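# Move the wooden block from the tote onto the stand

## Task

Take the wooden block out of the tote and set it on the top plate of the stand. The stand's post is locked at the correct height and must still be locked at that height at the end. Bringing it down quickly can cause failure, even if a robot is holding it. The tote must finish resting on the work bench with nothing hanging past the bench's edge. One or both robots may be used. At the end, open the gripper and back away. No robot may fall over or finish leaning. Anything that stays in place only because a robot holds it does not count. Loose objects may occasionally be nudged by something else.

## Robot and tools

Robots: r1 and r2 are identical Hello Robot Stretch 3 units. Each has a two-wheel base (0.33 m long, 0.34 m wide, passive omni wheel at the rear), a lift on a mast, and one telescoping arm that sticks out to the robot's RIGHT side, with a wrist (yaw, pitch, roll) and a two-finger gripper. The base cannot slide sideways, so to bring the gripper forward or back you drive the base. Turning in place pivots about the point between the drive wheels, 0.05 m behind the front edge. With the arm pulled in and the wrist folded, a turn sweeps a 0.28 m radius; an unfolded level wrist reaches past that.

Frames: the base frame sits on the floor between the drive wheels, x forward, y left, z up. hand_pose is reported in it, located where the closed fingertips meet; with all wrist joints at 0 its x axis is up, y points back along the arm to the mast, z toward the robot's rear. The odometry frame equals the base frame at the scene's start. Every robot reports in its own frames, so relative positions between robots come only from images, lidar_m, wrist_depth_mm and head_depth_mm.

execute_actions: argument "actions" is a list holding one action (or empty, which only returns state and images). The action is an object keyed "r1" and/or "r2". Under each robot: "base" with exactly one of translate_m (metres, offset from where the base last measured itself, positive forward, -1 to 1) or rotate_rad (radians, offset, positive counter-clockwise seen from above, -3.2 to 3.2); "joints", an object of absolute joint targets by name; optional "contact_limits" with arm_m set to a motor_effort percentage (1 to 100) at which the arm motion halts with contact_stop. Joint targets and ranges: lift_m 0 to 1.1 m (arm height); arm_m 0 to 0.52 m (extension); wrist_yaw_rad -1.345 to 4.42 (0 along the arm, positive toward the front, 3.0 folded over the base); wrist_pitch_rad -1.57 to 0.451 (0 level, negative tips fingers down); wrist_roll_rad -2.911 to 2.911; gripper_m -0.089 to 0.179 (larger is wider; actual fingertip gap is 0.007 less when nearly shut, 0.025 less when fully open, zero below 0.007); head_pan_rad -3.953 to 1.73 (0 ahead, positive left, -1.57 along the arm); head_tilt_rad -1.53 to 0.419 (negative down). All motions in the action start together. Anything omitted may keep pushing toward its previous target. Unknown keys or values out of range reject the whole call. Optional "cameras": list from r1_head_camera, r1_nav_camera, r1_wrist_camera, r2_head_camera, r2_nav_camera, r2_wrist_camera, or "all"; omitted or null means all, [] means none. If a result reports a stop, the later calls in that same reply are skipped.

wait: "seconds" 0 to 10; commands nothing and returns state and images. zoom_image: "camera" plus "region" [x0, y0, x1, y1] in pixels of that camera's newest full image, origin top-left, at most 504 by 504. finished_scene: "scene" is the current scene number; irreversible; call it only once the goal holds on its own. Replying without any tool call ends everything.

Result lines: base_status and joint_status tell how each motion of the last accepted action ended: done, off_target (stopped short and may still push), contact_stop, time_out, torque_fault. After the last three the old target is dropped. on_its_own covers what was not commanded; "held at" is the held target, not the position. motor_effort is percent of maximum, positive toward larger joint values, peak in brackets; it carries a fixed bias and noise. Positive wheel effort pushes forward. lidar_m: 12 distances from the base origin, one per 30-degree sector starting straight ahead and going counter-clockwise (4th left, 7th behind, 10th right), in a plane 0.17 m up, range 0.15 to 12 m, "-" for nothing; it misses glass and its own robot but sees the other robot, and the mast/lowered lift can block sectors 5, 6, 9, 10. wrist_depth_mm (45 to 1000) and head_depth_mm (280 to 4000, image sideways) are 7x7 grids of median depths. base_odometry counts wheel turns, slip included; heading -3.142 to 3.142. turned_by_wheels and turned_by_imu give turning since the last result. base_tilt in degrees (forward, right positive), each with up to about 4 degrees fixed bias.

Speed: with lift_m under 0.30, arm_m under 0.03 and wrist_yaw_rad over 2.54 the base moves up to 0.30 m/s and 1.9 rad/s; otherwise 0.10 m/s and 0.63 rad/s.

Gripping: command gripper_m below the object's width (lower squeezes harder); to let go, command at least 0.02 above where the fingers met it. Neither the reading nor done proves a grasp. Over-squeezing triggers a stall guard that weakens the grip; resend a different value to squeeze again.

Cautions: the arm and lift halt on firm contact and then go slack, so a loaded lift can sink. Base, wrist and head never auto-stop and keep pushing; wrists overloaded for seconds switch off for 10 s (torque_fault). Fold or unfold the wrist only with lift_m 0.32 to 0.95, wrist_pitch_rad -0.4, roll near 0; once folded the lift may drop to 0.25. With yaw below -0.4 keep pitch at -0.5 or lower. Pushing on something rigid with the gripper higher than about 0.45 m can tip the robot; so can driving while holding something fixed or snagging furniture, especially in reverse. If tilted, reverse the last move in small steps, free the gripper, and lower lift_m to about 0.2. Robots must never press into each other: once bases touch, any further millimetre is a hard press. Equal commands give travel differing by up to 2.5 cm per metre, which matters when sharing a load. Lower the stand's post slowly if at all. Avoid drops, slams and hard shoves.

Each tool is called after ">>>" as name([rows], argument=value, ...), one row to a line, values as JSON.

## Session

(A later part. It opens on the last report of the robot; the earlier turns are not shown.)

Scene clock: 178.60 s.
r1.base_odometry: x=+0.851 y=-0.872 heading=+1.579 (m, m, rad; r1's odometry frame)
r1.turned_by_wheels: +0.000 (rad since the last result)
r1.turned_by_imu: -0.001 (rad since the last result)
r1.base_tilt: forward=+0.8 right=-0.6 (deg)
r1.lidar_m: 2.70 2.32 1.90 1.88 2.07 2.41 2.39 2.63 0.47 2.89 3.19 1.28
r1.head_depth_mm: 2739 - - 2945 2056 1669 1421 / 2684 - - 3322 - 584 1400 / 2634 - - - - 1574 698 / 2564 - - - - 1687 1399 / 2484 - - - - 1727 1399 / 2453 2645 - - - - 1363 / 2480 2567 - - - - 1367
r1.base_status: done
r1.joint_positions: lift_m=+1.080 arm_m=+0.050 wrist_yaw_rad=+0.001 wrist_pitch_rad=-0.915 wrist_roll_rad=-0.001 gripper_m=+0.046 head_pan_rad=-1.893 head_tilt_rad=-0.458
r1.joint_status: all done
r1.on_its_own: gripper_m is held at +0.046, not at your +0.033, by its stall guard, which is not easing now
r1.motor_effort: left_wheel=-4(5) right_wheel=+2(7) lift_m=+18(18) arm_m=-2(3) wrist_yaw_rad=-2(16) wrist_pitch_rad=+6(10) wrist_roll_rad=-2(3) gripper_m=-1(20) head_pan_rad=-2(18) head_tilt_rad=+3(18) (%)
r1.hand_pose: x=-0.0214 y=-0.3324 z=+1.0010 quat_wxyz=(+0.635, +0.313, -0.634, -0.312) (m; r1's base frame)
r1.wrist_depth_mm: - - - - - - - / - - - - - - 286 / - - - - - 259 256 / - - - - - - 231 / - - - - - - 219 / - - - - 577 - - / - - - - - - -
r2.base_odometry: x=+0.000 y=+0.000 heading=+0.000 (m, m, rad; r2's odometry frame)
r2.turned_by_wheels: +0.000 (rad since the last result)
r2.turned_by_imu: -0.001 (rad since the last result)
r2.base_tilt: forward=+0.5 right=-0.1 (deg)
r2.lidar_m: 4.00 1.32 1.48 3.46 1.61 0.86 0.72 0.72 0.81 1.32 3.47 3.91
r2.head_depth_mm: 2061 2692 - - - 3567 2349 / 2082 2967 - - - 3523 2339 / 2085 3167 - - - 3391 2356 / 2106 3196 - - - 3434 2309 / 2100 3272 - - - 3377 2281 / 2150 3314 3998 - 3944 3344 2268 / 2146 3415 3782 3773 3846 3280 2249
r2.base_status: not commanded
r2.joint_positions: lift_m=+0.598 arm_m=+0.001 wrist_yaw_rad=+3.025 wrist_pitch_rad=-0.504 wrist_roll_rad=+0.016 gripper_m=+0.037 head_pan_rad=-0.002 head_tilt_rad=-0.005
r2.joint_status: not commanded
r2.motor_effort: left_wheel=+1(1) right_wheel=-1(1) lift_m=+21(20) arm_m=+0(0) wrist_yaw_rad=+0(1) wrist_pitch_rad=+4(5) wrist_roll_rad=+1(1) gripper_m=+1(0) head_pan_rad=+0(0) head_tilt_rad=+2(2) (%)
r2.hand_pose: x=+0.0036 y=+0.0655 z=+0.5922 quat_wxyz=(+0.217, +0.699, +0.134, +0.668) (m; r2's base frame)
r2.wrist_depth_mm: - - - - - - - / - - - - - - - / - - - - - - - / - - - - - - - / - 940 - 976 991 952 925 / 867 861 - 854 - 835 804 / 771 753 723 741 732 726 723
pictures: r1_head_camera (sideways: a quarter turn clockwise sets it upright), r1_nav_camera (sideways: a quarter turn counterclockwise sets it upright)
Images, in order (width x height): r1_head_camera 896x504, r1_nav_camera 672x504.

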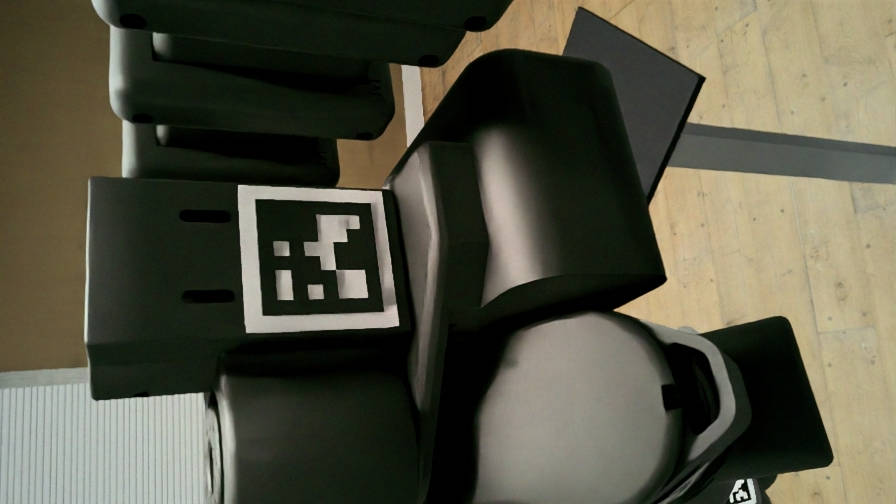

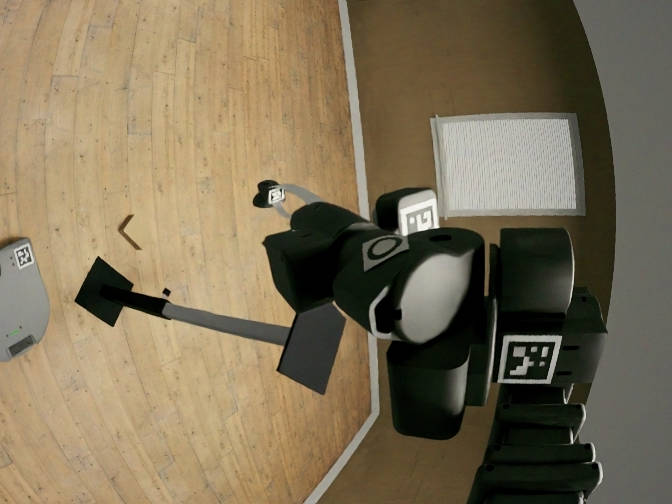

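>>> execute_actions([
  {"r1":{"joints":{"head_pan_rad":-1.57,"head_tilt_rad":-1.3,"gripper_m":0.12,"wrist_pitch_rad":-1.5,"lift_m":0.5}}},
], cameras=["r1_head_camera","r1_wrist_camera"])

Scene clock: 188.40 s.
r1.base_odometry: x=+0.851 y=-0.872 heading=+1.579 (m, m, rad; r1's odometry frame)
r1.turned_by_wheels: +0.000 (rad since the last result)
r1.turned_by_imu: -0.001 (rad since the last result)
r1.base_tilt: forward=+0.8 right=-0.4 (deg)
r1.lidar_m: 2.70 2.32 1.90 1.88 2.07 2.41 2.39 2.64 0.47 2.90 3.20 1.28
r1.head_depth_mm: 1657 1531 1420 1352 1287 1228 - / 1649 1527 1422 1331 1277 1232 - / 1641 1519 1420 1375 - - - / 1642 1507 1428 1365 - - 1133 / 1620 1509 1421 1338 1259 1195 1138 / 1615 1501 1423 1338 1261 1198 1128 / 1596 1478 1395 1325 1261 1189 1123
r1.base_status: not commanded
r1.joint_positions: lift_m=+0.500 arm_m=+0.050 wrist_yaw_rad=+0.001 wrist_pitch_rad=-1.494 wrist_roll_rad=-0.001 gripper_m=+0.120 head_pan_rad=-1.577 head_tilt_rad=-1.284
r1.joint_status: all done
r1.motor_effort: left_wheel=-3(3) right_wheel=+2(2) lift_m=+14(15) arm_m=-3(2) wrist_yaw_rad=-2(2) wrist_pitch_rad=-2(6) wrist_roll_rad=-1(2) gripper_m=-1(80) head_pan_rad=+2(18) head_tilt_rad=-9(49) (%)
r1.hand_pose: x=-0.0216 y=-0.1908 z=+0.3816 quat_wxyz=(+0.519, +0.481, -0.518, -0.480) (m; r1's base frame)
r1.wrist_depth_mm: 501 509 515 520 518 524 535 / 504 506 515 528 521 525 541 / 511 515 522 527 536 543 551 / 513 516 524 532 535 545 556 / 520 520 524 - - 546 553 / 523 525 531 - - 557 558 / 523 541 537 - - 559 567
r2.base_odometry: x=+0.000 y=+0.000 heading=+0.000 (m, m, rad; r2's odometry frame)
r2.turned_by_wheels: +0.000 (rad since the last result)
r2.turned_by_imu: -0.001 (rad since the last result)
r2.base_tilt: forward=+0.6 right=-0.2 (deg)
r2.lidar_m: 3.99 1.32 1.48 3.43 1.61 0.86 0.72 0.72 0.81 1.32 3.49 3.92
r2.head_depth_mm: 2059 2684 - - - 3493 2369 / 2060 2981 - - - 3465 2332 / 2107 3131 - - - 3423 2342 / 2095 3214 - - - 3426 2315 / 2119 3286 - - - 3347 2305 / 2133 3324 3940 3970 - 3322 2269 / 2165 3367 3795 3862 3866 3342 2265
r2.base_status: not commanded
r2.joint_positions: lift_m=+0.598 arm_m=+0.001 wrist_yaw_rad=+3.025 wrist_pitch_rad=-0.504 wrist_roll_rad=+0.016 gripper_m=+0.037 head_pan_rad=-0.002 head_tilt_rad=-0.005
r2.joint_status: not commanded
r2.motor_effort: left_wheel=+1(1) right_wheel=-1(1) lift_m=+21(21) arm_m=+1(0) wrist_yaw_rad=+0(1) wrist_pitch_rad=+5(5) wrist_roll_rad=+1(0) gripper_m=-1(0) head_pan_rad=+1(0) head_tilt_rad=+2(2) (%)
r2.hand_pose: x=+0.0036 y=+0.0655 z=+0.5922 quat_wxyz=(+0.217, +0.699, +0.134, +0.668) (m; r2's base frame)
r2.wrist_depth_mm: - - - - - - - / - - - - - - - / - - - - - - - / - - - - - - - / - 976 - 940 - 962 939 / 870 850 - 851 - 828 809 / 782 755 729 737 736 727 711
pictures: r1_head_camera (sideways: a quarter turn clockwise sets it upright), r1_wrist_camera
Images, in order (width x height): r1_head_camera 896x504, r1_wrist_camera 644x364.

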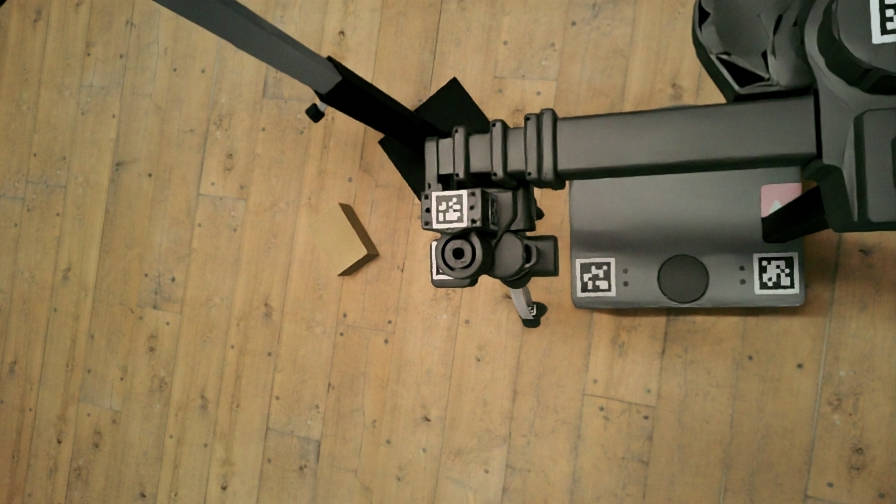

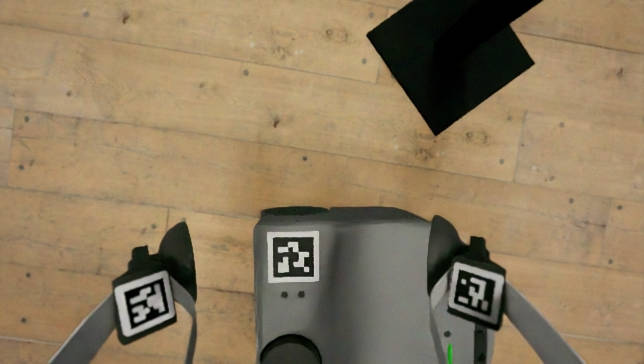

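>>> execute_actions([
  {"r1":{"joints":{"arm_m":0.26}}},
], cameras=["r1_head_camera","r1_wrist_camera"])

Scene clock: 195.70 s.
r1.base_odometry: x=+0.851 y=-0.872 heading=+1.579 (m, m, rad; r1's odometry frame)
r1.turned_by_wheels: +0.000 (rad since the last result)
r1.turned_by_imu: -0.001 (rad since the last result)
r1.base_tilt: forward=+0.8 right=-0.6 (deg)
r1.lidar_m: 2.70 2.33 1.89 1.88 2.08 2.40 2.39 2.63 0.47 2.89 3.20 1.28
r1.head_depth_mm: 1646 1523 1426 1355 1279 1236 - / 1644 1530 1425 1337 1275 1229 - / 1638 1551 - 1331 - - - / 1626 1520 - 1336 1283 - 1122 / 1624 1511 1416 1333 1262 1198 1131 / 1606 1497 1405 1324 1257 1199 1135 / 1607 1492 1400 1326 1257 1184 1130
r1.base_status: not commanded
r1.joint_positions: lift_m=+0.500 arm_m=+0.260 wrist_yaw_rad=+0.000 wrist_pitch_rad=-1.494 wrist_roll_rad=-0.001 gripper_m=+0.120 head_pan_rad=-1.577 head_tilt_rad=-1.284
r1.joint_status: all done
r1.motor_effort: left_wheel=-3(3) right_wheel=+2(2) lift_m=+14(14) arm_m=+6(5) wrist_yaw_rad=+0(2) wrist_pitch_rad=-2(2) wrist_roll_rad=-1(1) gripper_m=+0(1) head_pan_rad=+2(2) head_tilt_rad=-9(9) (%)
r1.hand_pose: x=-0.0216 y=-0.4000 z=+0.3816 quat_wxyz=(+0.519, +0.481, -0.518, -0.481) (m; r1's base frame)
r1.wrist_depth_mm: 499 505 514 469 527 529 544 / 503 508 514 520 532 538 542 / 512 509 517 527 520 540 546 / 512 524 523 530 527 373 242 / 519 521 525 540 536 548 556 / 519 526 530 533 544 559 557 / 525 539 533 539 548 556 565
r2.base_odometry: x=+0.000 y=+0.000 heading=+0.000 (m, m, rad; r2's odometry frame)
r2.turned_by_wheels: +0.000 (rad since the last result)
r2.turned_by_imu: -0.001 (rad since the last result)
r2.base_tilt: forward=+0.5 right=-0.2 (deg)
r2.lidar_m: 4.01 1.31 1.48 3.45 1.61 0.87 0.72 0.72 0.81 1.32 3.48 3.93
r2.head_depth_mm: 2035 2725 - - - 3535 2364 / 2074 2974 - - - 3465 2352 / 2106 3264 - - - 3496 2340 / 2110 3276 - - - 3426 2310 / 2131 3313 - - - 3381 2302 / 2135 3338 3916 3952 - 3369 2262 / 2166 3328 3897 3837 3864 3313 2275
r2.base_status: not commanded
r2.joint_positions: lift_m=+0.598 arm_m=+0.001 wrist_yaw_rad=+3.025 wrist_pitch_rad=-0.504 wrist_roll_rad=+0.016 gripper_m=+0.037 head_pan_rad=-0.002 head_tilt_rad=-0.005
r2.joint_status: not commanded
r2.motor_effort: left_wheel=+1(1) right_wheel=-1(0) lift_m=+21(21) arm_m=+0(0) wrist_yaw_rad=+0(0) wrist_pitch_rad=+4(5) wrist_roll_rad=+0(0) gripper_m=+0(0) head_pan_rad=-1(0) head_tilt_rad=+2(2) (%)
r2.hand_pose: x=+0.0036 y=+0.0655 z=+0.5922 quat_wxyz=(+0.217, +0.699, +0.134, +0.668) (m; r2's base frame)
r2.wrist_depth_mm: - - - - - - - / - - - - - - - / - - - - - - - / - - - - - - - / - - - 953 - 948 935 / 847 868 - 849 - 811 828 / 760 782 714 741 727 726 718
pictures: r1_head_camera (sideways: a quarter turn clockwise sets it upright), r1_wrist_camera
Images, in order (width x height): r1_head_camera 896x504, r1_wrist_camera 644x364.

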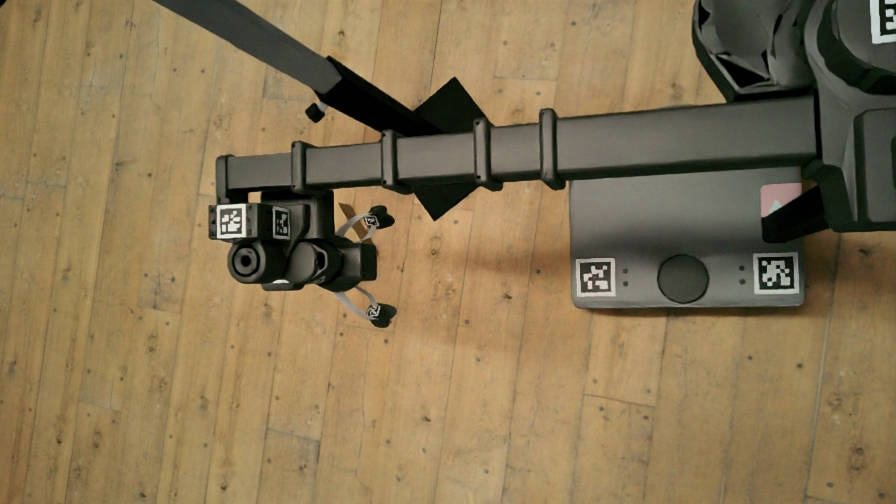

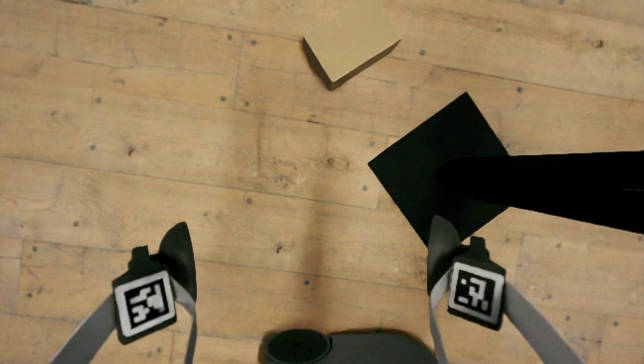

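>>> execute_actions([
  {"r1":{"base":{"translate_m":-0.04},"joints":{"arm_m":0.5,"wrist_roll_rad":1.2,"lift_m":0.4}}},
], cameras=["r1_head_camera","r1_wrist_camera"])

Scene clock: 211.60 s.
r1.base_odometry: x=+0.851 y=-0.912 heading=+1.579 (m, m, rad; r1's odometry frame)
r1.turned_by_wheels: +0.000 (rad since the last result)
r1.turned_by_imu: -0.001 (rad since the last result)
r1.base_tilt: forward=+0.9 right=-0.5 (deg)
r1.lidar_m: 2.74 2.33 1.90 1.89 2.09 2.37 2.36 2.59 0.45 2.89 3.22 1.32
r1.head_depth_mm: 1614 636 1439 1356 1270 1227 - / 1642 1523 938 1346 1271 - - / 1633 1523 1430 1320 - - - / 1646 1491 1390 1342 1276 - 1136 / 1609 1503 1420 1328 1262 1195 1130 / 1624 1498 1430 1334 1258 1182 1127 / 1599 1481 1398 1318 1247 1187 1126
r1.base_status: done
r1.joint_positions: lift_m=+0.400 arm_m=+0.500 wrist_yaw_rad=+0.000 wrist_pitch_rad=-1.495 wrist_roll_rad=+1.196 gripper_m=+0.120 head_pan_rad=-1.577 head_tilt_rad=-1.284
r1.joint_status: all done
r1.motor_effort: left_wheel=-3(8) right_wheel=+3(4) lift_m=+14(16) arm_m=+6(7) wrist_yaw_rad=-1(1) wrist_pitch_rad=-2(2) wrist_roll_rad=+3(4) gripper_m=+0(0) head_pan_rad=+3(2) head_tilt_rad=-9(9) (%)
r1.hand_pose: x=-0.0216 y=-0.6397 z=+0.2816 quat_wxyz=(+0.137, +0.127, -0.720, -0.668) (m; r1's base frame)
r1.wrist_depth_mm: 420 419 414 410 403 400 397 / 428 426 422 420 412 402 320 / 439 433 427 420 423 411 402 / 440 442 436 374 422 414 420 / 450 446 437 440 434 431 427 / 458 455 451 447 445 438 439 / 467 469 460 456 448 446 444
r2.base_odometry: x=+0.000 y=+0.000 heading=+0.000 (m, m, rad; r2's odometry frame)
r2.turned_by_wheels: +0.000 (rad since the last result)
r2.turned_by_imu: -0.001 (rad since the last result)
r2.base_tilt: forward=+0.7 right=-0.2 (deg)
r2.lidar_m: 3.99 1.32 1.48 3.46 1.61 0.86 0.72 0.72 0.81 1.32 3.48 3.93
r2.head_depth_mm: 2048 2755 - - - 3503 2373 / 2040 2962 - - - 3485 2346 / 2086 3183 - - - 3478 2317 / 2110 3239 - - - 3395 2315 / 2127 3246 - - - 3448 2317 / 2133 3307 3985 3918 3994 3326 2268 / 2176 3364 3848 3809 3855 3287 2276
r2.base_status: not commanded
r2.joint_positions: lift_m=+0.598 arm_m=+0.001 wrist_yaw_rad=+3.025 wrist_pitch_rad=-0.504 wrist_roll_rad=+0.016 gripper_m=+0.037 head_pan_rad=-0.002 head_tilt_rad=-0.005
r2.joint_status: not commanded
r2.motor_effort: left_wheel=+1(1) right_wheel=-1(1) lift_m=+21(21) arm_m=+0(0) wrist_yaw_rad=+0(0) wrist_pitch_rad=+5(5) wrist_roll_rad=+0(0) gripper_m=+1(0) head_pan_rad=+0(1) head_tilt_rad=+2(2) (%)
r2.hand_pose: x=+0.0036 y=+0.0655 z=+0.5922 quat_wxyz=(+0.217, +0.699, +0.134, +0.668) (m; r2's base frame)
r2.wrist_depth_mm: - - - - - - - / - - - - - - - / - - - - - - - / - - - - - - - / - - - 956 979 963 943 / 877 865 - 821 - 810 808 / 758 765 732 748 740 702 720
pictures: r1_head_camera (sideways: a quarter turn clockwise sets it upright), r1_wrist_camera
Images, in order (width x height): r1_head_camera 896x504, r1_wrist_camera 644x364.

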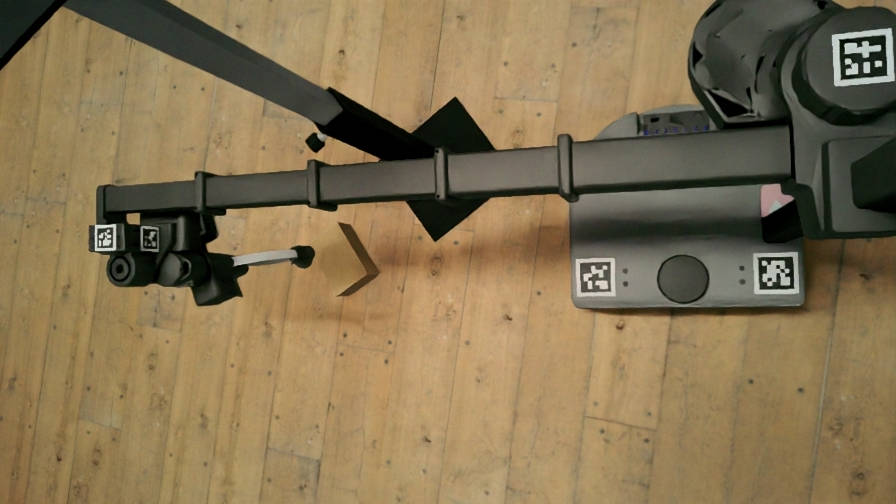

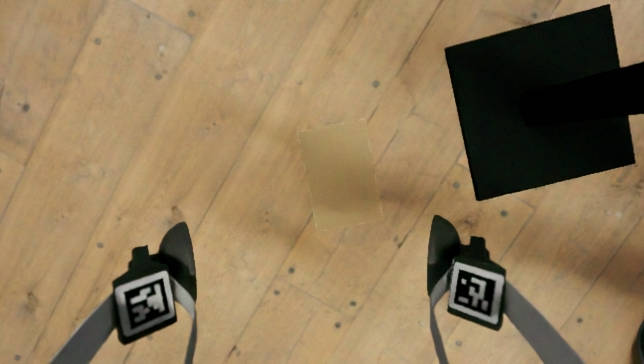

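>>> execute_actions([
  {"r1":{"joints":{"lift_m":0.15}}},
], cameras=["r1_wrist_camera"])

Scene clock: 218.13 s.
r1.base_odometry: x=+0.851 y=-0.912 heading=+1.579 (m, m, rad; r1's odometry frame)
r1.turned_by_wheels: +0.000 (rad since the last result)
r1.turned_by_imu: -0.001 (rad since the last result)
r1.base_tilt: forward=+0.7 right=-0.6 (deg)
r1.lidar_m: 2.74 2.34 1.91 1.88 2.08 2.37 2.36 2.59 0.45 2.88 3.18 1.31
r1.head_depth_mm: 1590 633 1445 1357 1273 1212 1161 / 1637 1542 933 1346 1283 - 1135 / 1635 1531 1429 1318 1293 - - / 1625 1536 1368 1336 1282 - 1131 / 1619 1517 1417 1344 1254 1196 1139 / 1605 1509 1419 1326 1246 1194 1129 / 1600 1486 1399 1322 1246 1188 1135
r1.base_status: not commanded
r1.joint_positions: lift_m=+0.150 arm_m=+0.500 wrist_yaw_rad=+0.000 wrist_pitch_rad=-1.500 wrist_roll_rad=+1.196 gripper_m=+0.120 head_pan_rad=-1.577 head_tilt_rad=-1.284
r1.joint_status: all done
r1.motor_effort: left_wheel=-3(3) right_wheel=+3(3) lift_m=+14(14) arm_m=+6(7) wrist_yaw_rad=-1(1) wrist_pitch_rad=+0(2) wrist_roll_rad=+3(3) gripper_m=-1(2) head_pan_rad=+2(4) head_tilt_rad=-9(8) (%)
r1.hand_pose: x=-0.0216 y=-0.6384 z=+0.0316 quat_wxyz=(+0.137, +0.127, -0.719, -0.670) (m; r1's base frame)
r1.wrist_depth_mm: 180 180 178 176 175 174 172 / 183 182 180 122 177 177 176 / 187 185 125 124 123 180 179 / 190 189 128 126 126 183 181 / 193 191 189 128 127 187 185 / 195 195 162 130 129 189 187 / 200 200 197 133 132 194 191
r2.base_odometry: x=+0.000 y=+0.000 heading=+0.000 (m, m, rad; r2's odometry frame)
r2.turned_by_wheels: +0.000 (rad since the last result)
r2.turned_by_imu: -0.001 (rad since the last result)
r2.base_tilt: forward=+0.6 right=-0.4 (deg)
r2.lidar_m: 4.01 1.32 1.48 3.16 1.61 0.86 0.72 0.72 0.81 1.32 3.47 3.91
r2.head_depth_mm: 2038 2762 - - - 3547 2328 / 2047 2968 - - - 3445 2332 / 2068 3151 - - - 3502 2332 / 2103 3191 - - - 3435 2311 / 2107 3285 - - - 3345 2293 / 2150 3366 3975 - 3915 3366 2277 / 2132 3420 3776 3899 3927 3298 2245
r2.base_status: not commanded
r2.joint_positions: lift_m=+0.598 arm_m=+0.001 wrist_yaw_rad=+3.025 wrist_pitch_rad=-0.504 wrist_roll_rad=+0.016 gripper_m=+0.037 head_pan_rad=-0.002 head_tilt_rad=-0.005
r2.joint_status: not commanded
r2.motor_effort: left_wheel=+1(0) right_wheel=-1(1) lift_m=+21(21) arm_m=+0(0) wrist_yaw_rad=+0(0) wrist_pitch_rad=+5(4) wrist_roll_rad=+1(0) gripper_m=+0(0) head_pan_rad=+0(0) head_tilt_rad=+2(2) (%)
r2.hand_pose: x=+0.0036 y=+0.0655 z=+0.5922 quat_wxyz=(+0.217, +0.699, +0.134, +0.668) (m; r2's base frame)
r2.wrist_depth_mm: - - - - - - - / - - - - - - - / - - - - - - - / - - - - - - - / 996 990 - 963 976 955 905 / 880 852 - 849 - 831 788 / 764 760 743 733 746 729 720
pictures: r1_wrist_camera
Images, in order (width x height): r1_wrist_camera 644x364.

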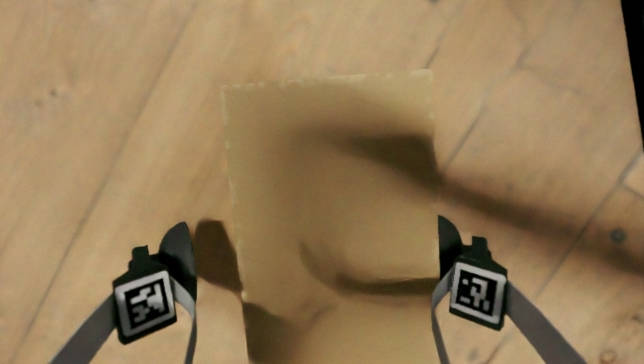

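>>> execute_actions([
  {"r1":{"joints":{"gripper_m":0.04}}},
], cameras=[])

>>> execute_actions([
  {"r1":{"joints":{"lift_m":1.1,"head_tilt_rad":-0.5,"head_pan_rad":-1.8}}},
], cameras=["r1_head_camera","r1_nav_camera","r1_wrist_camera"])

Scene clock: 230.00 s.
r1.base_odometry: x=+0.851 y=-0.912 heading=+1.579 (m, m, rad; r1's odometry frame)
r1.turned_by_wheels: +0.000 (rad since the last result)
r1.turned_by_imu: -0.001 (rad since the last result)
r1.base_tilt: forward=+0.8 right=-0.5 (deg)
r1.lidar_m: 2.73 2.33 1.90 1.89 2.08 2.37 2.35 2.59 0.45 2.89 3.19 1.31
r1.head_depth_mm: 1596 637 1426 1361 1280 1214 1152 / 1629 1516 934 1351 1272 - 1126 / 1618 1515 1424 1311 1299 - - / 1633 1524 1371 1342 1279 - 1125 / 1616 1517 1426 1332 1265 1194 1137 / 1609 1497 1414 1322 1258 1189 1132 / 1600 1480 1395 1312 1246 1188 1121
r1.base_status: not commanded
r1.joint_positions: lift_m=+0.150 arm_m=+0.500 wrist_yaw_rad=+0.000 wrist_pitch_rad=-1.500 wrist_roll_rad=+1.196 gripper_m=+0.041 head_pan_rad=-1.577 head_tilt_rad=-1.284
r1.joint_status: all done
r1.motor_effort: left_wheel=-3(4) right_wheel=+3(3) lift_m=+15(15) arm_m=+6(6) wrist_yaw_rad=-1(1) wrist_pitch_rad=+0(0) wrist_roll_rad=+3(3) gripper_m=-22(94) head_pan_rad=+2(2) head_tilt_rad=-9(9) (%)
r1.hand_pose: x=-0.0216 y=-0.6384 z=+0.0316 quat_wxyz=(+0.137, +0.127, -0.719, -0.670) (m; r1's base frame)
r1.wrist_depth_mm: 180 178 177 176 175 174 172 / 182 182 122 121 176 176 175 / 186 185 122 122 179 180 178 / 190 188 124 124 183 182 181 / 193 191 127 126 127 185 184 / 197 196 128 128 128 189 188 / 200 199 131 130 192 194 191
r2.base_odometry: x=+0.000 y=+0.000 heading=+0.000 (m, m, rad; r2's odometry frame)
r2.turned_by_wheels: +0.000 (rad since the last result)
r2.turned_by_imu: +0.000 (rad since the last result)
r2.base_tilt: forward=+0.7 right=-0.1 (deg)
r2.lidar_m: 4.00 1.31 1.48 3.15 1.61 0.86 0.72 0.72 0.81 1.32 3.46 3.91
r2.head_depth_mm: 2060 2712 - - - 3561 2369 / 2074 2959 - - - 3548 2337 / 2103 3226 - - - 3450 2334 / 2141 3208 - - - 3409 2302 / 2107 3274 - - - 3373 2322 / 2154 3219 3831 3941 - 3345 2279 / 2156 3392 3859 3837 3854 3318 2263
r2.base_status: not commanded
r2.joint_positions: lift_m=+0.598 arm_m=+0.001 wrist_yaw_rad=+3.025 wrist_pitch_rad=-0.504 wrist_roll_rad=+0.016 gripper_m=+0.037 head_pan_rad=-0.002 head_tilt_rad=-0.005
r2.joint_status: not commanded
r2.motor_effort: left_wheel=+0(1) right_wheel=-1(0) lift_m=+21(21) arm_m=+0(0) wrist_yaw_rad=+0(1) wrist_pitch_rad=+5(5) wrist_roll_rad=+0(0) gripper_m=+0(0) head_pan_rad=-1(0) head_tilt_rad=+2(2) (%)
r2.hand_pose: x=+0.0036 y=+0.0655 z=+0.5922 quat_wxyz=(+0.217, +0.699, +0.134, +0.668) (m; r2's base frame)
r2.wrist_depth_mm: - - - - - - - / - - - - - - - / - - - - - - - / - - - - - - - / - 990 - 967 974 940 935 / 877 859 - 829 - 806 799 / 767 759 731 741 736 724 721
pictures: none
No camera images: the call's "cameras" was empty. Leave "cameras" out to get every camera's image.

Scene clock: 236.23 s.
r1.base_odometry: x=+0.851 y=-0.912 heading=+1.579 (m, m, rad; r1's odometry frame)
r1.turned_by_wheels: +0.000 (rad since the last result)
r1.turned_by_imu: -0.001 (rad since the last result)
r1.base_tilt: forward=+0.8 right=-0.5 (deg)
r1.lidar_m: 2.73 2.33 1.90 1.89 2.08 2.37 2.35 2.58 0.45 2.88 3.18 1.31
r1.head_depth_mm: 2611 2869 3140 2808 551 1597 1361 / 2524 2800 3054 2797 530 599 1370 / 2546 2783 3015 2816 529 1642 - / 2538 2745 2989 2749 2035 - 1356 / 2517 2720 2969 2927 1879 1503 1356 / 2486 2650 2958 2959 - 831 1353 / 2480 2677 2925 2799 2039 1648 1364
r1.base_status: not commanded
r1.joint_positions: lift_m=+0.744 arm_m=+0.500 wrist_yaw_rad=+0.000 wrist_pitch_rad=-1.500 wrist_roll_rad=+1.196 gripper_m=+0.044 head_pan_rad=-1.793 head_tilt_rad=-0.506
r1.joint_status: lift_m contact_stop (moved +0.594 of +0.950); the others done
r1.on_its_own: lift_m is slack since a contact_stop, until your next command for it (your +1.100 is given up)
r1.motor_effort: left_wheel=-3(7) right_wheel=+3(7) lift_m=+18(39) arm_m=+6(6) wrist_yaw_rad=+0(2) wrist_pitch_rad=+0(0) wrist_roll_rad=+3(3) gripper_m=-20(20) head_pan_rad=-2(13) head_tilt_rad=+3(42) (%)
r1.hand_pose: x=-0.0216 y=-0.6384 z=+0.6256 quat_wxyz=(+0.136, +0.127, -0.719, -0.670) (m; r1's base frame)
r1.wrist_depth_mm: 731 729 742 739 717 709 708 / 742 748 123 122 721 724 303 / 773 760 124 124 690 737 730 / 783 758 125 125 739 752 - / 787 792 126 127 127 764 - / 802 807 128 128 128 768 - / 824 825 130 130 788 795 795
r2.base_odometry: x=+0.000 y=+0.000 heading=+0.000 (m, m, rad; r2's odometry frame)
r2.turned_by_wheels: +0.000 (rad since the last result)
r2.turned_by_imu: -0.001 (rad since the last result)
r2.base_tilt: forward=+0.4 right=-0.2 (deg)
r2.lidar_m: 4.01 1.32 1.48 3.45 1.60 0.86 0.72 0.72 0.81 1.32 3.48 3.93
r2.head_depth_mm: 2020 2712 - - - 3609 2372 / 2076 2956 - - - 3489 2385 / 2074 3155 - - - 3517 2332 / 2113 3235 - - - 3480 2312 / 2151 3308 - - - 3396 2324 / 2146 3340 3923 3930 3934 3366 2290 / 2174 3378 3829 3876 3831 3340 2261
r2.base_status: not commanded
r2.joint_positions: lift_m=+0.598 arm_m=+0.001 wrist_yaw_rad=+3.025 wrist_pitch_rad=-0.504 wrist_roll_rad=+0.016 gripper_m=+0.037 head_pan_rad=-0.002 head_tilt_rad=-0.005
r2.joint_status: not commanded
r2.motor_effort: left_wheel=+1(1) right_wheel=-1(1) lift_m=+21(21) arm_m=+0(1) wrist_yaw_rad=+0(1) wrist_pitch_rad=+4(5) wrist_roll_rad=+0(0) gripper_m=+0(0) head_pan_rad=-1(1) head_tilt_rad=+1(2) (%)
r2.hand_pose: x=+0.0036 y=+0.0655 z=+0.5922 quat_wxyz=(+0.217, +0.699, +0.134, +0.668) (m; r2's base frame)
r2.wrist_depth_mm: - - - - - - - / - - - - - - - / - - - - - - - / - - - - - - - / - 977 - 968 984 943 924 / 850 853 - 811 - 824 815 / 760 771 737 751 741 731 718
pictures: r1_head_camera (sideways: a quarter turn clockwise sets it upright), r1_nav_camera (sideways: a quarter turn counterclockwise sets it upright), r1_wrist_camera
Images, in order (width x height): r1_head_camera 896x504, r1_nav_camera 672x504, r1_wrist_camera 644x364.

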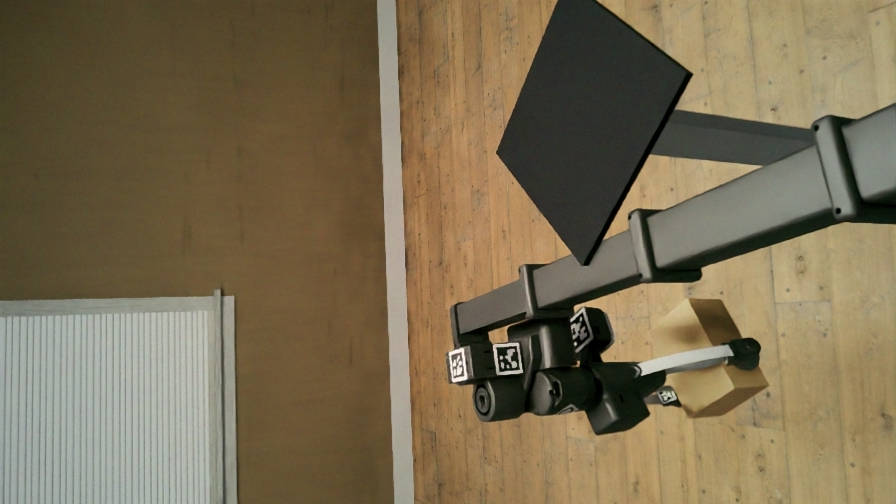

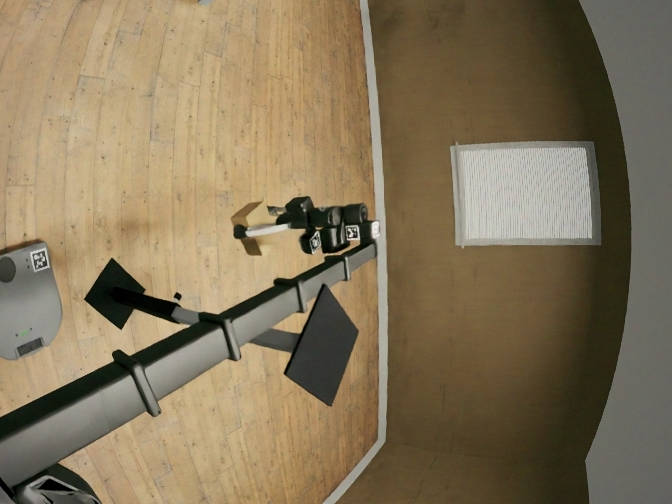

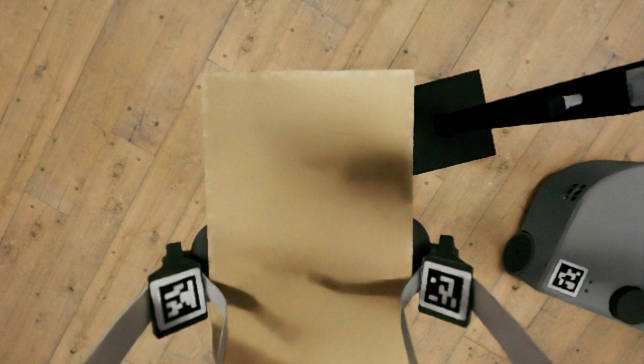

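>>> execute_actions([
  {"r1":{"base":{"translate_m":0.2},"joints":{"lift_m":0.7}}},
], cameras=[])

>>> execute_actions([
  {"r1":{"joints":{"lift_m":1.1,"arm_m":0.29}}},
], cameras=[])

>>> execute_actions([
  {"r1":{"base":{"translate_m":-0.3},"joints":{"head_tilt_rad":-0.7,"head_pan_rad":-1.7}}},
], cameras=["r1_head_camera","r1_nav_camera","r1_wrist_camera"])

Scene clock: 249.43 s.
r1.base_odometry: x=+0.849 y=-0.712 heading=+1.579 (m, m, rad; r1's odometry frame)
r1.turned_by_wheels: +0.000 (rad since the last result)
r1.turned_by_imu: -0.002 (rad since the last result)
r1.base_tilt: forward=+0.8 right=-0.4 (deg)
r1.lidar_m: 2.54 2.29 1.87 1.86 2.04 2.57 2.55 0.57 0.57 2.92 1.39 1.12
r1.head_depth_mm: 2652 2866 3139 2826 2024 1646 1355 / 2591 2875 3108 2823 2064 1631 1362 / 2560 2791 3103 2807 2082 1645 1437 / 2544 2752 3039 2797 2172 - 1329 / 2525 2725 2999 2879 - 1522 1354 / 2497 2707 2924 2802 2068 860 1355 / 2492 2641 2945 2789 2067 1639 1351
r1.base_status: done
r1.joint_positions: lift_m=+0.700 arm_m=+0.500 wrist_yaw_rad=+0.000 wrist_pitch_rad=-1.500 wrist_roll_rad=+1.196 gripper_m=+0.044 head_pan_rad=-1.793 head_tilt_rad=-0.506
r1.joint_status: all done
r1.motor_effort: left_wheel=-3(3) right_wheel=+2(8) lift_m=+15(18) arm_m=+5(5) wrist_yaw_rad=-1(1) wrist_pitch_rad=+0(0) wrist_roll_rad=+3(2) gripper_m=-21(19) head_pan_rad=-2(1) head_tilt_rad=+3(2) (%)
r1.hand_pose: x=-0.0216 y=-0.6384 z=+0.5816 quat_wxyz=(+0.136, +0.127, -0.719, -0.670) (m; r1's base frame)
r1.wrist_depth_mm: 704 704 690 683 678 678 667 / 722 719 123 122 676 690 678 / 729 723 124 123 698 707 700 / 725 722 125 125 716 716 707 / 764 742 127 127 127 723 - / 755 746 128 128 128 722 - / 794 765 130 130 739 748 741
r2.base_odometry: x=+0.000 y=+0.000 heading=+0.000 (m, m, rad; r2's odometry frame)
r2.turned_by_wheels: +0.000 (rad since the last result)
r2.turned_by_imu: -0.001 (rad since the last result)
r2.base_tilt: forward=+0.6 right=-0.3 (deg)
r2.lidar_m: 4.01 1.32 1.48 3.46 1.60 0.86 0.72 0.72 0.81 1.32 3.49 3.92
r2.head_depth_mm: 2031 2721 - - - 3517 2385 / 2050 2981 - - - 3571 2353 / 2094 3240 - - - 3449 2326 / 2117 3319 - - - 3392 2308 / 2142 3260 - - - 3418 2289 / 2159 3309 3982 - 3968 3284 2276 / 2183 3395 3848 3826 3823 3237 2265
r2.base_status: not commanded
r2.joint_positions: lift_m=+0.598 arm_m=+0.001 wrist_yaw_rad=+3.025 wrist_pitch_rad=-0.504 wrist_roll_rad=+0.016 gripper_m=+0.037 head_pan_rad=-0.002 head_tilt_rad=-0.005
r2.joint_status: not commanded
r2.motor_effort: left_wheel=+1(1) right_wheel=-1(1) lift_m=+21(21) arm_m=+0(0) wrist_yaw_rad=+1(0) wrist_pitch_rad=+5(5) wrist_roll_rad=+0(0) gripper_m=-1(0) head_pan_rad=+1(0) head_tilt_rad=+2(2) (%)
r2.hand_pose: x=+0.0036 y=+0.0655 z=+0.5922 quat_wxyz=(+0.217, +0.699, +0.134, +0.668) (m; r2's base frame)
r2.wrist_depth_mm: - - - - - - - / - - - - - - - / - - - - - - - / - - - - - - - / - - - - - 932 939 / 876 870 - 838 - 830 833 / 788 772 742 732 751 711 714
pictures: none
No camera images: the call's "cameras" was empty. Leave "cameras" out to get every camera's image.

Scene clock: 253.90 s.
r1.base_odometry: x=+0.849 y=-0.712 heading=+1.579 (m, m, rad; r1's odometry frame)
r1.turned_by_wheels: +0.000 (rad since the last result)
r1.turned_by_imu: -0.001 (rad since the last result)
r1.base_tilt: forward=+0.8 right=-0.5 (deg)
r1.lidar_m: 2.55 2.29 1.87 1.86 2.04 2.57 2.55 0.57 0.58 2.92 1.38 1.12
r1.head_depth_mm: - - 3176 2805 2016 1654 1360 / - 2906 3121 2820 2076 1642 1356 / - 2855 3080 2840 2057 1638 1358 / - 2810 2960 2776 1859 1642 1355 / - - 2921 2793 476 1632 1356 / 2450 - - - 451 1585 1363 / 2468 2680 2824 2665 2001 1641 1351
r1.base_status: not commanded
r1.joint_positions: lift_m=+1.100 arm_m=+0.290 wrist_yaw_rad=+0.000 wrist_pitch_rad=-1.500 wrist_roll_rad=+1.196 gripper_m=+0.044 head_pan_rad=-1.793 head_tilt_rad=-0.506
r1.joint_status: all done
r1.motor_effort: left_wheel=-3(3) right_wheel=+2(2) lift_m=+23(24) arm_m=-5(5) wrist_yaw_rad=-1(1) wrist_pitch_rad=+0(0) wrist_roll_rad=+2(3) gripper_m=-20(21) head_pan_rad=-2(1) head_tilt_rad=+2(3) (%)
r1.hand_pose: x=-0.0216 y=-0.4292 z=+0.9811 quat_wxyz=(+0.136, +0.127, -0.719, -0.670) (m; r1's base frame)
r1.wrist_depth_mm: - - - - - - - / - - 122 123 - - - / - - 124 123 - - - / - - 126 125 125 - - / - - 127 127 127 - - / - - 128 129 128 - - / - - 130 130 - - -
r2.base_odometry: x=+0.000 y=+0.000 heading=+0.000 (m, m, rad; r2's odometry frame)
r2.turned_by_wheels: +0.000 (rad since the last result)
r2.turned_by_imu: +0.000 (rad since the last result)
r2.base_tilt: forward=+0.8 right=-0.4 (deg)
r2.lidar_m: 4.00 1.32 1.48 3.46 1.61 0.86 0.72 0.72 0.81 1.32 3.49 3.93
r2.head_depth_mm: 2062 2686 - - - 3492 2363 / 2061 2962 - - - 3503 2352 / 2102 3203 - - - 3475 2331 / 2112 3208 - - - 3426 2306 / 2141 3224 - - - 3406 2276 / 2159 3354 3984 3938 - 3286 2266 / 2159 3347 3816 3898 3794 3285 2222
r2.base_status: not commanded
r2.joint_positions: lift_m=+0.598 arm_m=+0.001 wrist_yaw_rad=+3.025 wrist_pitch_rad=-0.504 wrist_roll_rad=+0.016 gripper_m=+0.037 head_pan_rad=-0.002 head_tilt_rad=-0.005
r2.joint_status: not commanded
r2.motor_effort: left_wheel=+1(1) right_wheel=-1(1) lift_m=+21(21) arm_m=+0(0) wrist_yaw_rad=+1(1) wrist_pitch_rad=+5(4) wrist_roll_rad=+0(0) gripper_m=-1(1) head_pan_rad=-1(0) head_tilt_rad=+2(2) (%)
r2.hand_pose: x=+0.0036 y=+0.0655 z=+0.5922 quat_wxyz=(+0.217, +0.699, +0.134, +0.668) (m; r2's base frame)
r2.wrist_depth_mm: - - - - - - - / - - - - - - - / - - - - - - - / - - - - - - - / - 997 - 987 969 921 916 / 881 845 - 855 - 815 803 / 767 759 734 731 729 742 724
pictures: none
No camera images: the call's "cameras" was empty. Leave "cameras" out to get every camera's image.

Scene clock: 258.33 s.
r1.base_odometry: x=+0.852 y=-1.012 heading=+1.579 (m, m, rad; r1's odometry frame)
r1.turned_by_wheels: +0.000 (rad since the last result)
r1.turned_by_imu: -0.001 (rad since the last result)
r1.base_tilt: forward=+0.8 right=-0.6 (deg)
r1.lidar_m: 1.41 2.36 1.92 1.91 2.10 2.27 2.25 2.48 0.41 0.42 3.17 1.41
r1.head_depth_mm: 2528 2852 2739 2133 1715 1434 1234 / 2564 2837 2760 531 1662 1427 1234 / 2602 2882 2735 527 586 1397 1201 / 2655 2708 2689 528 1606 1384 1051 / - - - 434 1693 1421 1223 / 2487 - 427 406 1642 1417 1223 / 2453 2813 2713 1996 1678 1416 1220
r1.base_status: done
r1.joint_positions: lift_m=+1.100 arm_m=+0.290 wrist_yaw_rad=-0.001 wrist_pitch_rad=-1.513 wrist_roll_rad=+1.198 gripper_m=+0.044 head_pan_rad=-1.707 head_tilt_rad=-0.691
r1.joint_status: all done
r1.motor_effort: left_wheel=+2(12) right_wheel=-7(30) lift_m=+17(23) arm_m=-3(5) wrist_yaw_rad=+1(1) wrist_pitch_rad=+6(10) wrist_roll_rad=+2(2) gripper_m=-19(23) head_pan_rad=+2(9) head_tilt_rad=-5(25) (%)
r1.hand_pose: x=-0.0216 y=-0.4256 z=+0.9816 quat_wxyz=(+0.135, +0.127, -0.714, -0.675) (m; r1's base frame)
r1.wrist_depth_mm: - - 167 165 165 164 - / - - 170 169 168 167 - / - - - 172 170 170 - / - - - 176 173 173 - / - - - 177 177 - - / - - 136 137 137 - - / - - 111 112 116 - -
r2.base_odometry: x=+0.000 y=+0.000 heading=+0.000 (m, m, rad; r2's odometry frame)
r2.turned_by_wheels: +0.000 (rad since the last result)
r2.turned_by_imu: +0.000 (rad since the last result)
r2.base_tilt: forward=+0.6 right=-0.3 (deg)
r2.lidar_m: 4.00 1.32 1.48 3.45 1.61 0.86 0.72 0.72 0.81 1.32 3.49 3.90
r2.head_depth_mm: 2038 2734 - - - 3539 2367 / 2063 2963 - - - 3412 2343 / 2083 3180 - - - 3489 2339 / 2131 3178 - - - 3416 2312 / 2123 3228 - - - 3354 2269 / 2152 3283 3944 3922 3940 3355 2279 / 2158 3370 3840 3929 3851 3331 2266
r2.base_status: not commanded
r2.joint_positions: lift_m=+0.598 arm_m=+0.001 wrist_yaw_rad=+3.025 wrist_pitch_rad=-0.504 wrist_roll_rad=+0.016 gripper_m=+0.037 head_pan_rad=-0.002 head_tilt_rad=-0.005
r2.joint_status: not commanded
r2.motor_effort: left_wheel=+0(1) right_wheel=-1(1) lift_m=+21(21) arm_m=+0(1) wrist_yaw_rad=+0(1) wrist_pitch_rad=+5(5) wrist_roll_rad=+0(0) gripper_m=+0(1) head_pan_rad=+0(0) head_tilt_rad=+2(2) (%)
r2.hand_pose: x=+0.0036 y=+0.0655 z=+0.5922 quat_wxyz=(+0.217, +0.699, +0.134, +0.668) (m; r2's base frame)
r2.wrist_depth_mm: - - - - - - - / - - - - - - - / - - - - - - - / - - - - - - - / - 961 - 988 - 935 915 / 891 877 - 815 - 827 835 / 772 770 729 742 733 723 720
pictures: r1_head_camera (sideways: a quarter turn clockwise sets it upright), r1_nav_camera (sideways: a quarter turn counterclockwise sets it upright), r1_wrist_camera
Images, in order (width x height): r1_head_camera 896x504, r1_nav_camera 672x504, r1_wrist_camera 644x364.

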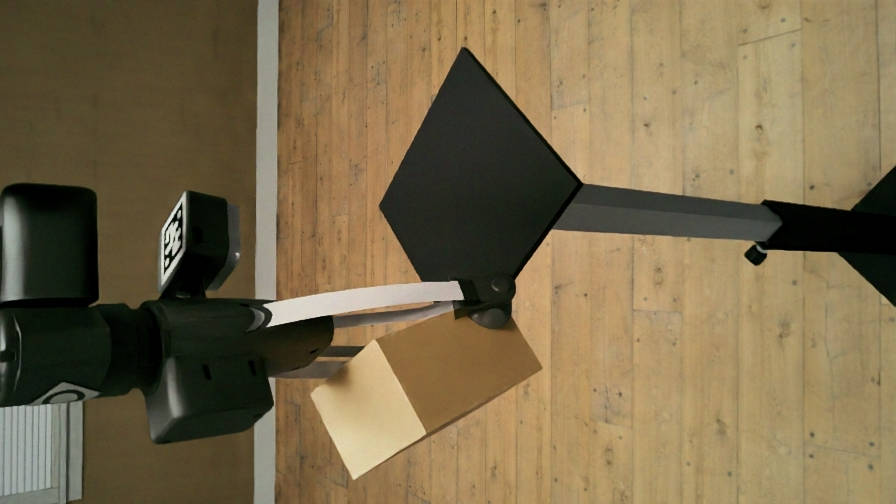

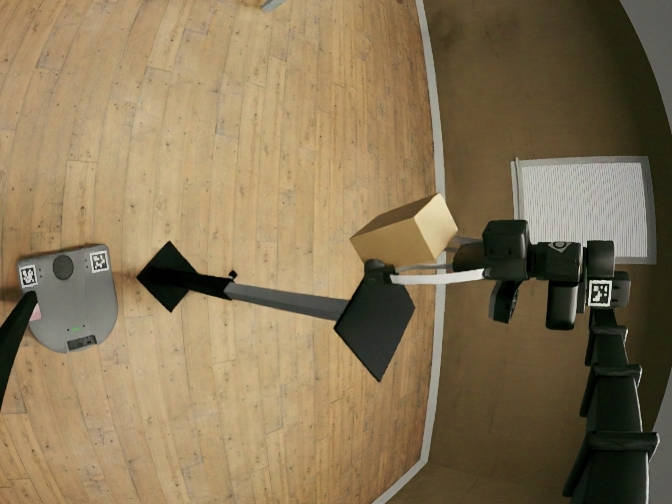

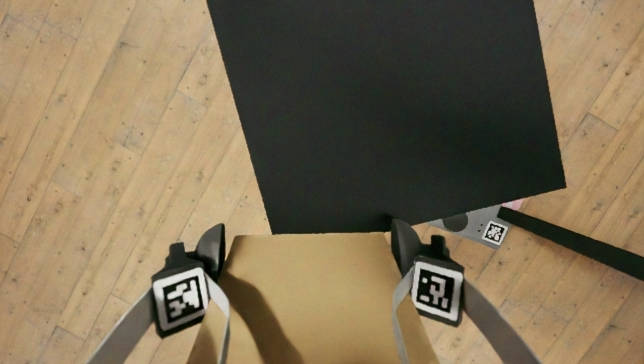

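>>> execute_actions([
  {"r1":{"base":{"translate_m":0.25}}},
], cameras=[])

>>> execute_actions([
  {"r1":{"joints":{"wrist_pitch_rad":0,"wrist_roll_rad":0,"arm_m":0.0,"head_tilt_rad":-0.3}}},
], cameras=["r1_head_camera","r1_nav_camera","r1_wrist_camera"])

Scene clock: 273.30 s.
r1.base_odometry: x=+0.850 y=-0.762 heading=+1.579 (m, m, rad; r1's odometry frame)
r1.turned_by_wheels: +0.000 (rad since the last result)
r1.turned_by_imu: -0.001 (rad since the last result)
r1.base_tilt: forward=+0.8 right=-0.5 (deg)
r1.lidar_m: 2.60 2.31 1.88 1.87 2.05 2.52 2.51 2.76 0.54 2.91 1.43 1.17
r1.head_depth_mm: 2557 2860 2764 2068 1698 1330 1173 / 2582 2909 2784 2092 1695 1432 1217 / 2573 2896 2768 2105 1696 1430 1222 / 2711 2743 2749 2088 1679 1425 1222 / - - - 469 1642 1415 1211 / 2519 - 2722 461 1602 1416 1226 / 2533 2838 2716 2010 1673 1411 1214
r1.base_status: done
r1.joint_positions: lift_m=+1.100 arm_m=+0.290 wrist_yaw_rad=-0.001 wrist_pitch_rad=-1.501 wrist_roll_rad=+1.198 gripper_m=+0.044 head_pan_rad=-1.707 head_tilt_rad=-0.691
r1.joint_status: not commanded
r1.motor_effort: left_wheel=-2(6) right_wheel=+2(6) lift_m=+16(16) arm_m=-2(3) wrist_yaw_rad=+1(1) wrist_pitch_rad=+1(5) wrist_roll_rad=+2(2) gripper_m=-19(19) head_pan_rad=+2(2) head_tilt_rad=-5(6) (%)
r1.hand_pose: x=-0.0216 y=-0.4288 z=+0.9815 quat_wxyz=(+0.136, +0.126, -0.718, -0.671) (m; r1's base frame)
r1.wrist_depth_mm: - - - - - - - / - - - - - - - / - - - - - - - / - - - - - - - / - - 139 141 144 - - / - - 141 143 145 - - / - - 143 144 - - -
r2.base_odometry: x=+0.000 y=+0.000 heading=+0.000 (m, m, rad; r2's odometry frame)
r2.turned_by_wheels: +0.000 (rad since the last result)
r2.turned_by_imu: -0.001 (rad since the last result)
r2.base_tilt: forward=+0.6 right=-0.3 (deg)
r2.lidar_m: 4.00 1.32 1.48 3.46 1.60 0.86 0.72 0.72 0.81 1.32 3.48 3.92
r2.head_depth_mm: 2049 2731 - - - 3560 2344 / 2068 2943 - - - 3511 2357 / 2094 3198 - - - 3516 2379 / 2117 3285 - - - 3391 2307 / 2122 3284 - - - 3406 2262 / 2154 3292 3915 3998 3908 3352 2287 / 2179 3327 3850 3906 3904 3303 2258
r2.base_status: not commanded
r2.joint_positions: lift_m=+0.598 arm_m=+0.001 wrist_yaw_rad=+3.025 wrist_pitch_rad=-0.504 wrist_roll_rad=+0.016 gripper_m=+0.037 head_pan_rad=-0.002 head_tilt_rad=-0.005
r2.joint_status: not commanded
r2.motor_effort: left_wheel=+1(1) right_wheel=-1(1) lift_m=+21(21) arm_m=+0(0) wrist_yaw_rad=+1(0) wrist_pitch_rad=+5(5) wrist_roll_rad=+1(1) gripper_m=-1(1) head_pan_rad=+1(1) head_tilt_rad=+2(1) (%)
r2.hand_pose: x=+0.0036 y=+0.0655 z=+0.5922 quat_wxyz=(+0.217, +0.699, +0.134, +0.668) (m; r2's base frame)
r2.wrist_depth_mm: - - - - - - - / - - - - - - - / - - - - - - - / - - - - - - - / 975 - - 967 993 976 919 / 882 854 - 820 - 826 795 / 775 751 743 748 735 706 738
pictures: none
No camera images: the call's "cameras" was empty. Leave "cameras" out to get every camera's image.

Scene clock: 276.67 s.
r1.base_odometry: x=+0.850 y=-0.762 heading=+1.579 (m, m, rad; r1's odometry frame)
r1.turned_by_wheels: +0.000 (rad since the last result)
r1.turned_by_imu: -0.001 (rad since the last result)
r1.base_tilt: forward=+0.9 right=-0.5 (deg)
r1.lidar_m: 2.59 2.32 1.87 1.87 2.06 2.52 2.50 2.75 0.54 2.91 1.43 1.17
r1.head_depth_mm: 2555 - - - - - - / 2545 - - - - - - / 2613 2728 - - - - - / 2583 2681 - - - - - / 2547 2721 - - - - - / 2600 2707 2835 346 2546 2050 1610 / 2616 2712 2883 3010 2855 2052 1614
r1.base_status: not commanded
r1.joint_positions: lift_m=+1.100 arm_m=+0.000 wrist_yaw_rad=-0.001 wrist_pitch_rad=-0.048 wrist_roll_rad=+0.004 gripper_m=+0.044 head_pan_rad=-1.707 head_tilt_rad=-0.309
r1.joint_status: all done
r1.motor_effort: left_wheel=-3(3) right_wheel=+2(2) lift_m=+16(17) arm_m=-5(7) wrist_yaw_rad=+1(1) wrist_pitch_rad=+19(20) wrist_roll_rad=-2(3) gripper_m=-19(20) head_pan_rad=+1(3) head_tilt_rad=+4(32) (%)
r1.hand_pose: x=-0.0216 y=-0.4002 z=+1.2026 quat_wxyz=(+0.706, +0.017, -0.708, -0.017) (m; r1's base frame)
r1.wrist_depth_mm: - - - - - - - / - - - - - - - / - - - - - - - / - - - - - - - / - - 140 141 145 - - / - - 140 142 144 - - / - - 141 142 - - -
r2.base_odometry: x=+0.000 y=+0.000 heading=+0.000 (m, m, rad; r2's odometry frame)
r2.turned_by_wheels: +0.000 (rad since the last result)
r2.turned_by_imu: +0.000 (rad since the last result)
r2.base_tilt: forward=+0.6 right=-0.4 (deg)
r2.lidar_m: 4.02 1.32 1.48 3.44 1.60 0.86 0.72 0.72 0.81 1.32 3.48 3.91
r2.head_depth_mm: 2061 2710 - - - 3612 2369 / 2070 2934 - - - 3481 2366 / 2091 3196 - - - 3445 2342 / 2114 3195 - - - 3455 2340 / 2113 3351 - - - 3360 2305 / 2147 3322 3890 - - 3315 2316 / 2165 3381 3802 3847 3798 3347 2266
r2.base_status: not commanded
r2.joint_positions: lift_m=+0.598 arm_m=+0.001 wrist_yaw_rad=+3.025 wrist_pitch_rad=-0.504 wrist_roll_rad=+0.016 gripper_m=+0.037 head_pan_rad=-0.002 head_tilt_rad=-0.005
r2.joint_status: not commanded
r2.motor_effort: left_wheel=+0(1) right_wheel=+0(1) lift_m=+21(21) arm_m=+0(0) wrist_yaw_rad=+1(1) wrist_pitch_rad=+5(5) wrist_roll_rad=+1(0) gripper_m=-1(0) head_pan_rad=+1(0) head_tilt_rad=+2(2) (%)
r2.hand_pose: x=+0.0036 y=+0.0655 z=+0.5922 quat_wxyz=(+0.217, +0.699, +0.134, +0.668) (m; r2's base frame)
r2.wrist_depth_mm: - - - - - - - / - - - - - - - / - - - - - - - / - - - - - - - / - 994 - 972 960 951 927 / 876 867 - 798 - 832 802 / 765 782 740 745 734 719 711
pictures: r1_head_camera (sideways: a quarter turn clockwise sets it upright), r1_nav_camera (sideways: a quarter turn counterclockwise sets it upright), r1_wrist_camera
Images, in order (width x height): r1_head_camera 896x504, r1_nav_camera 672x504, r1_wrist_camera 644x364.

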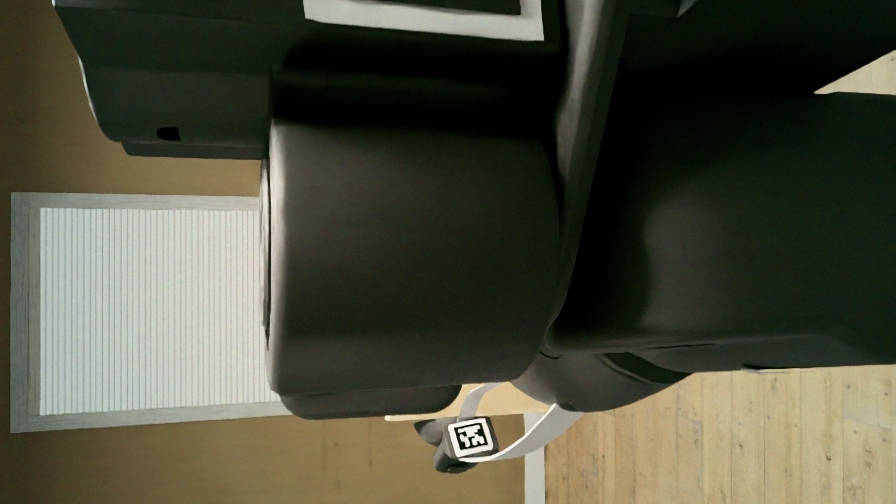

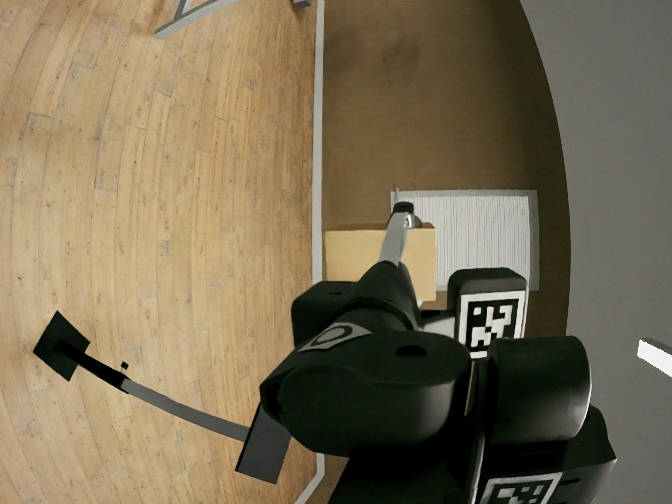

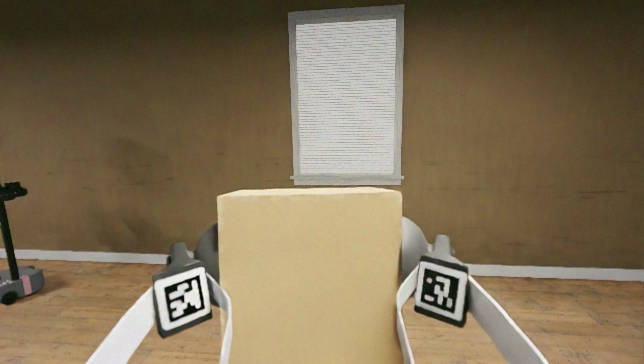

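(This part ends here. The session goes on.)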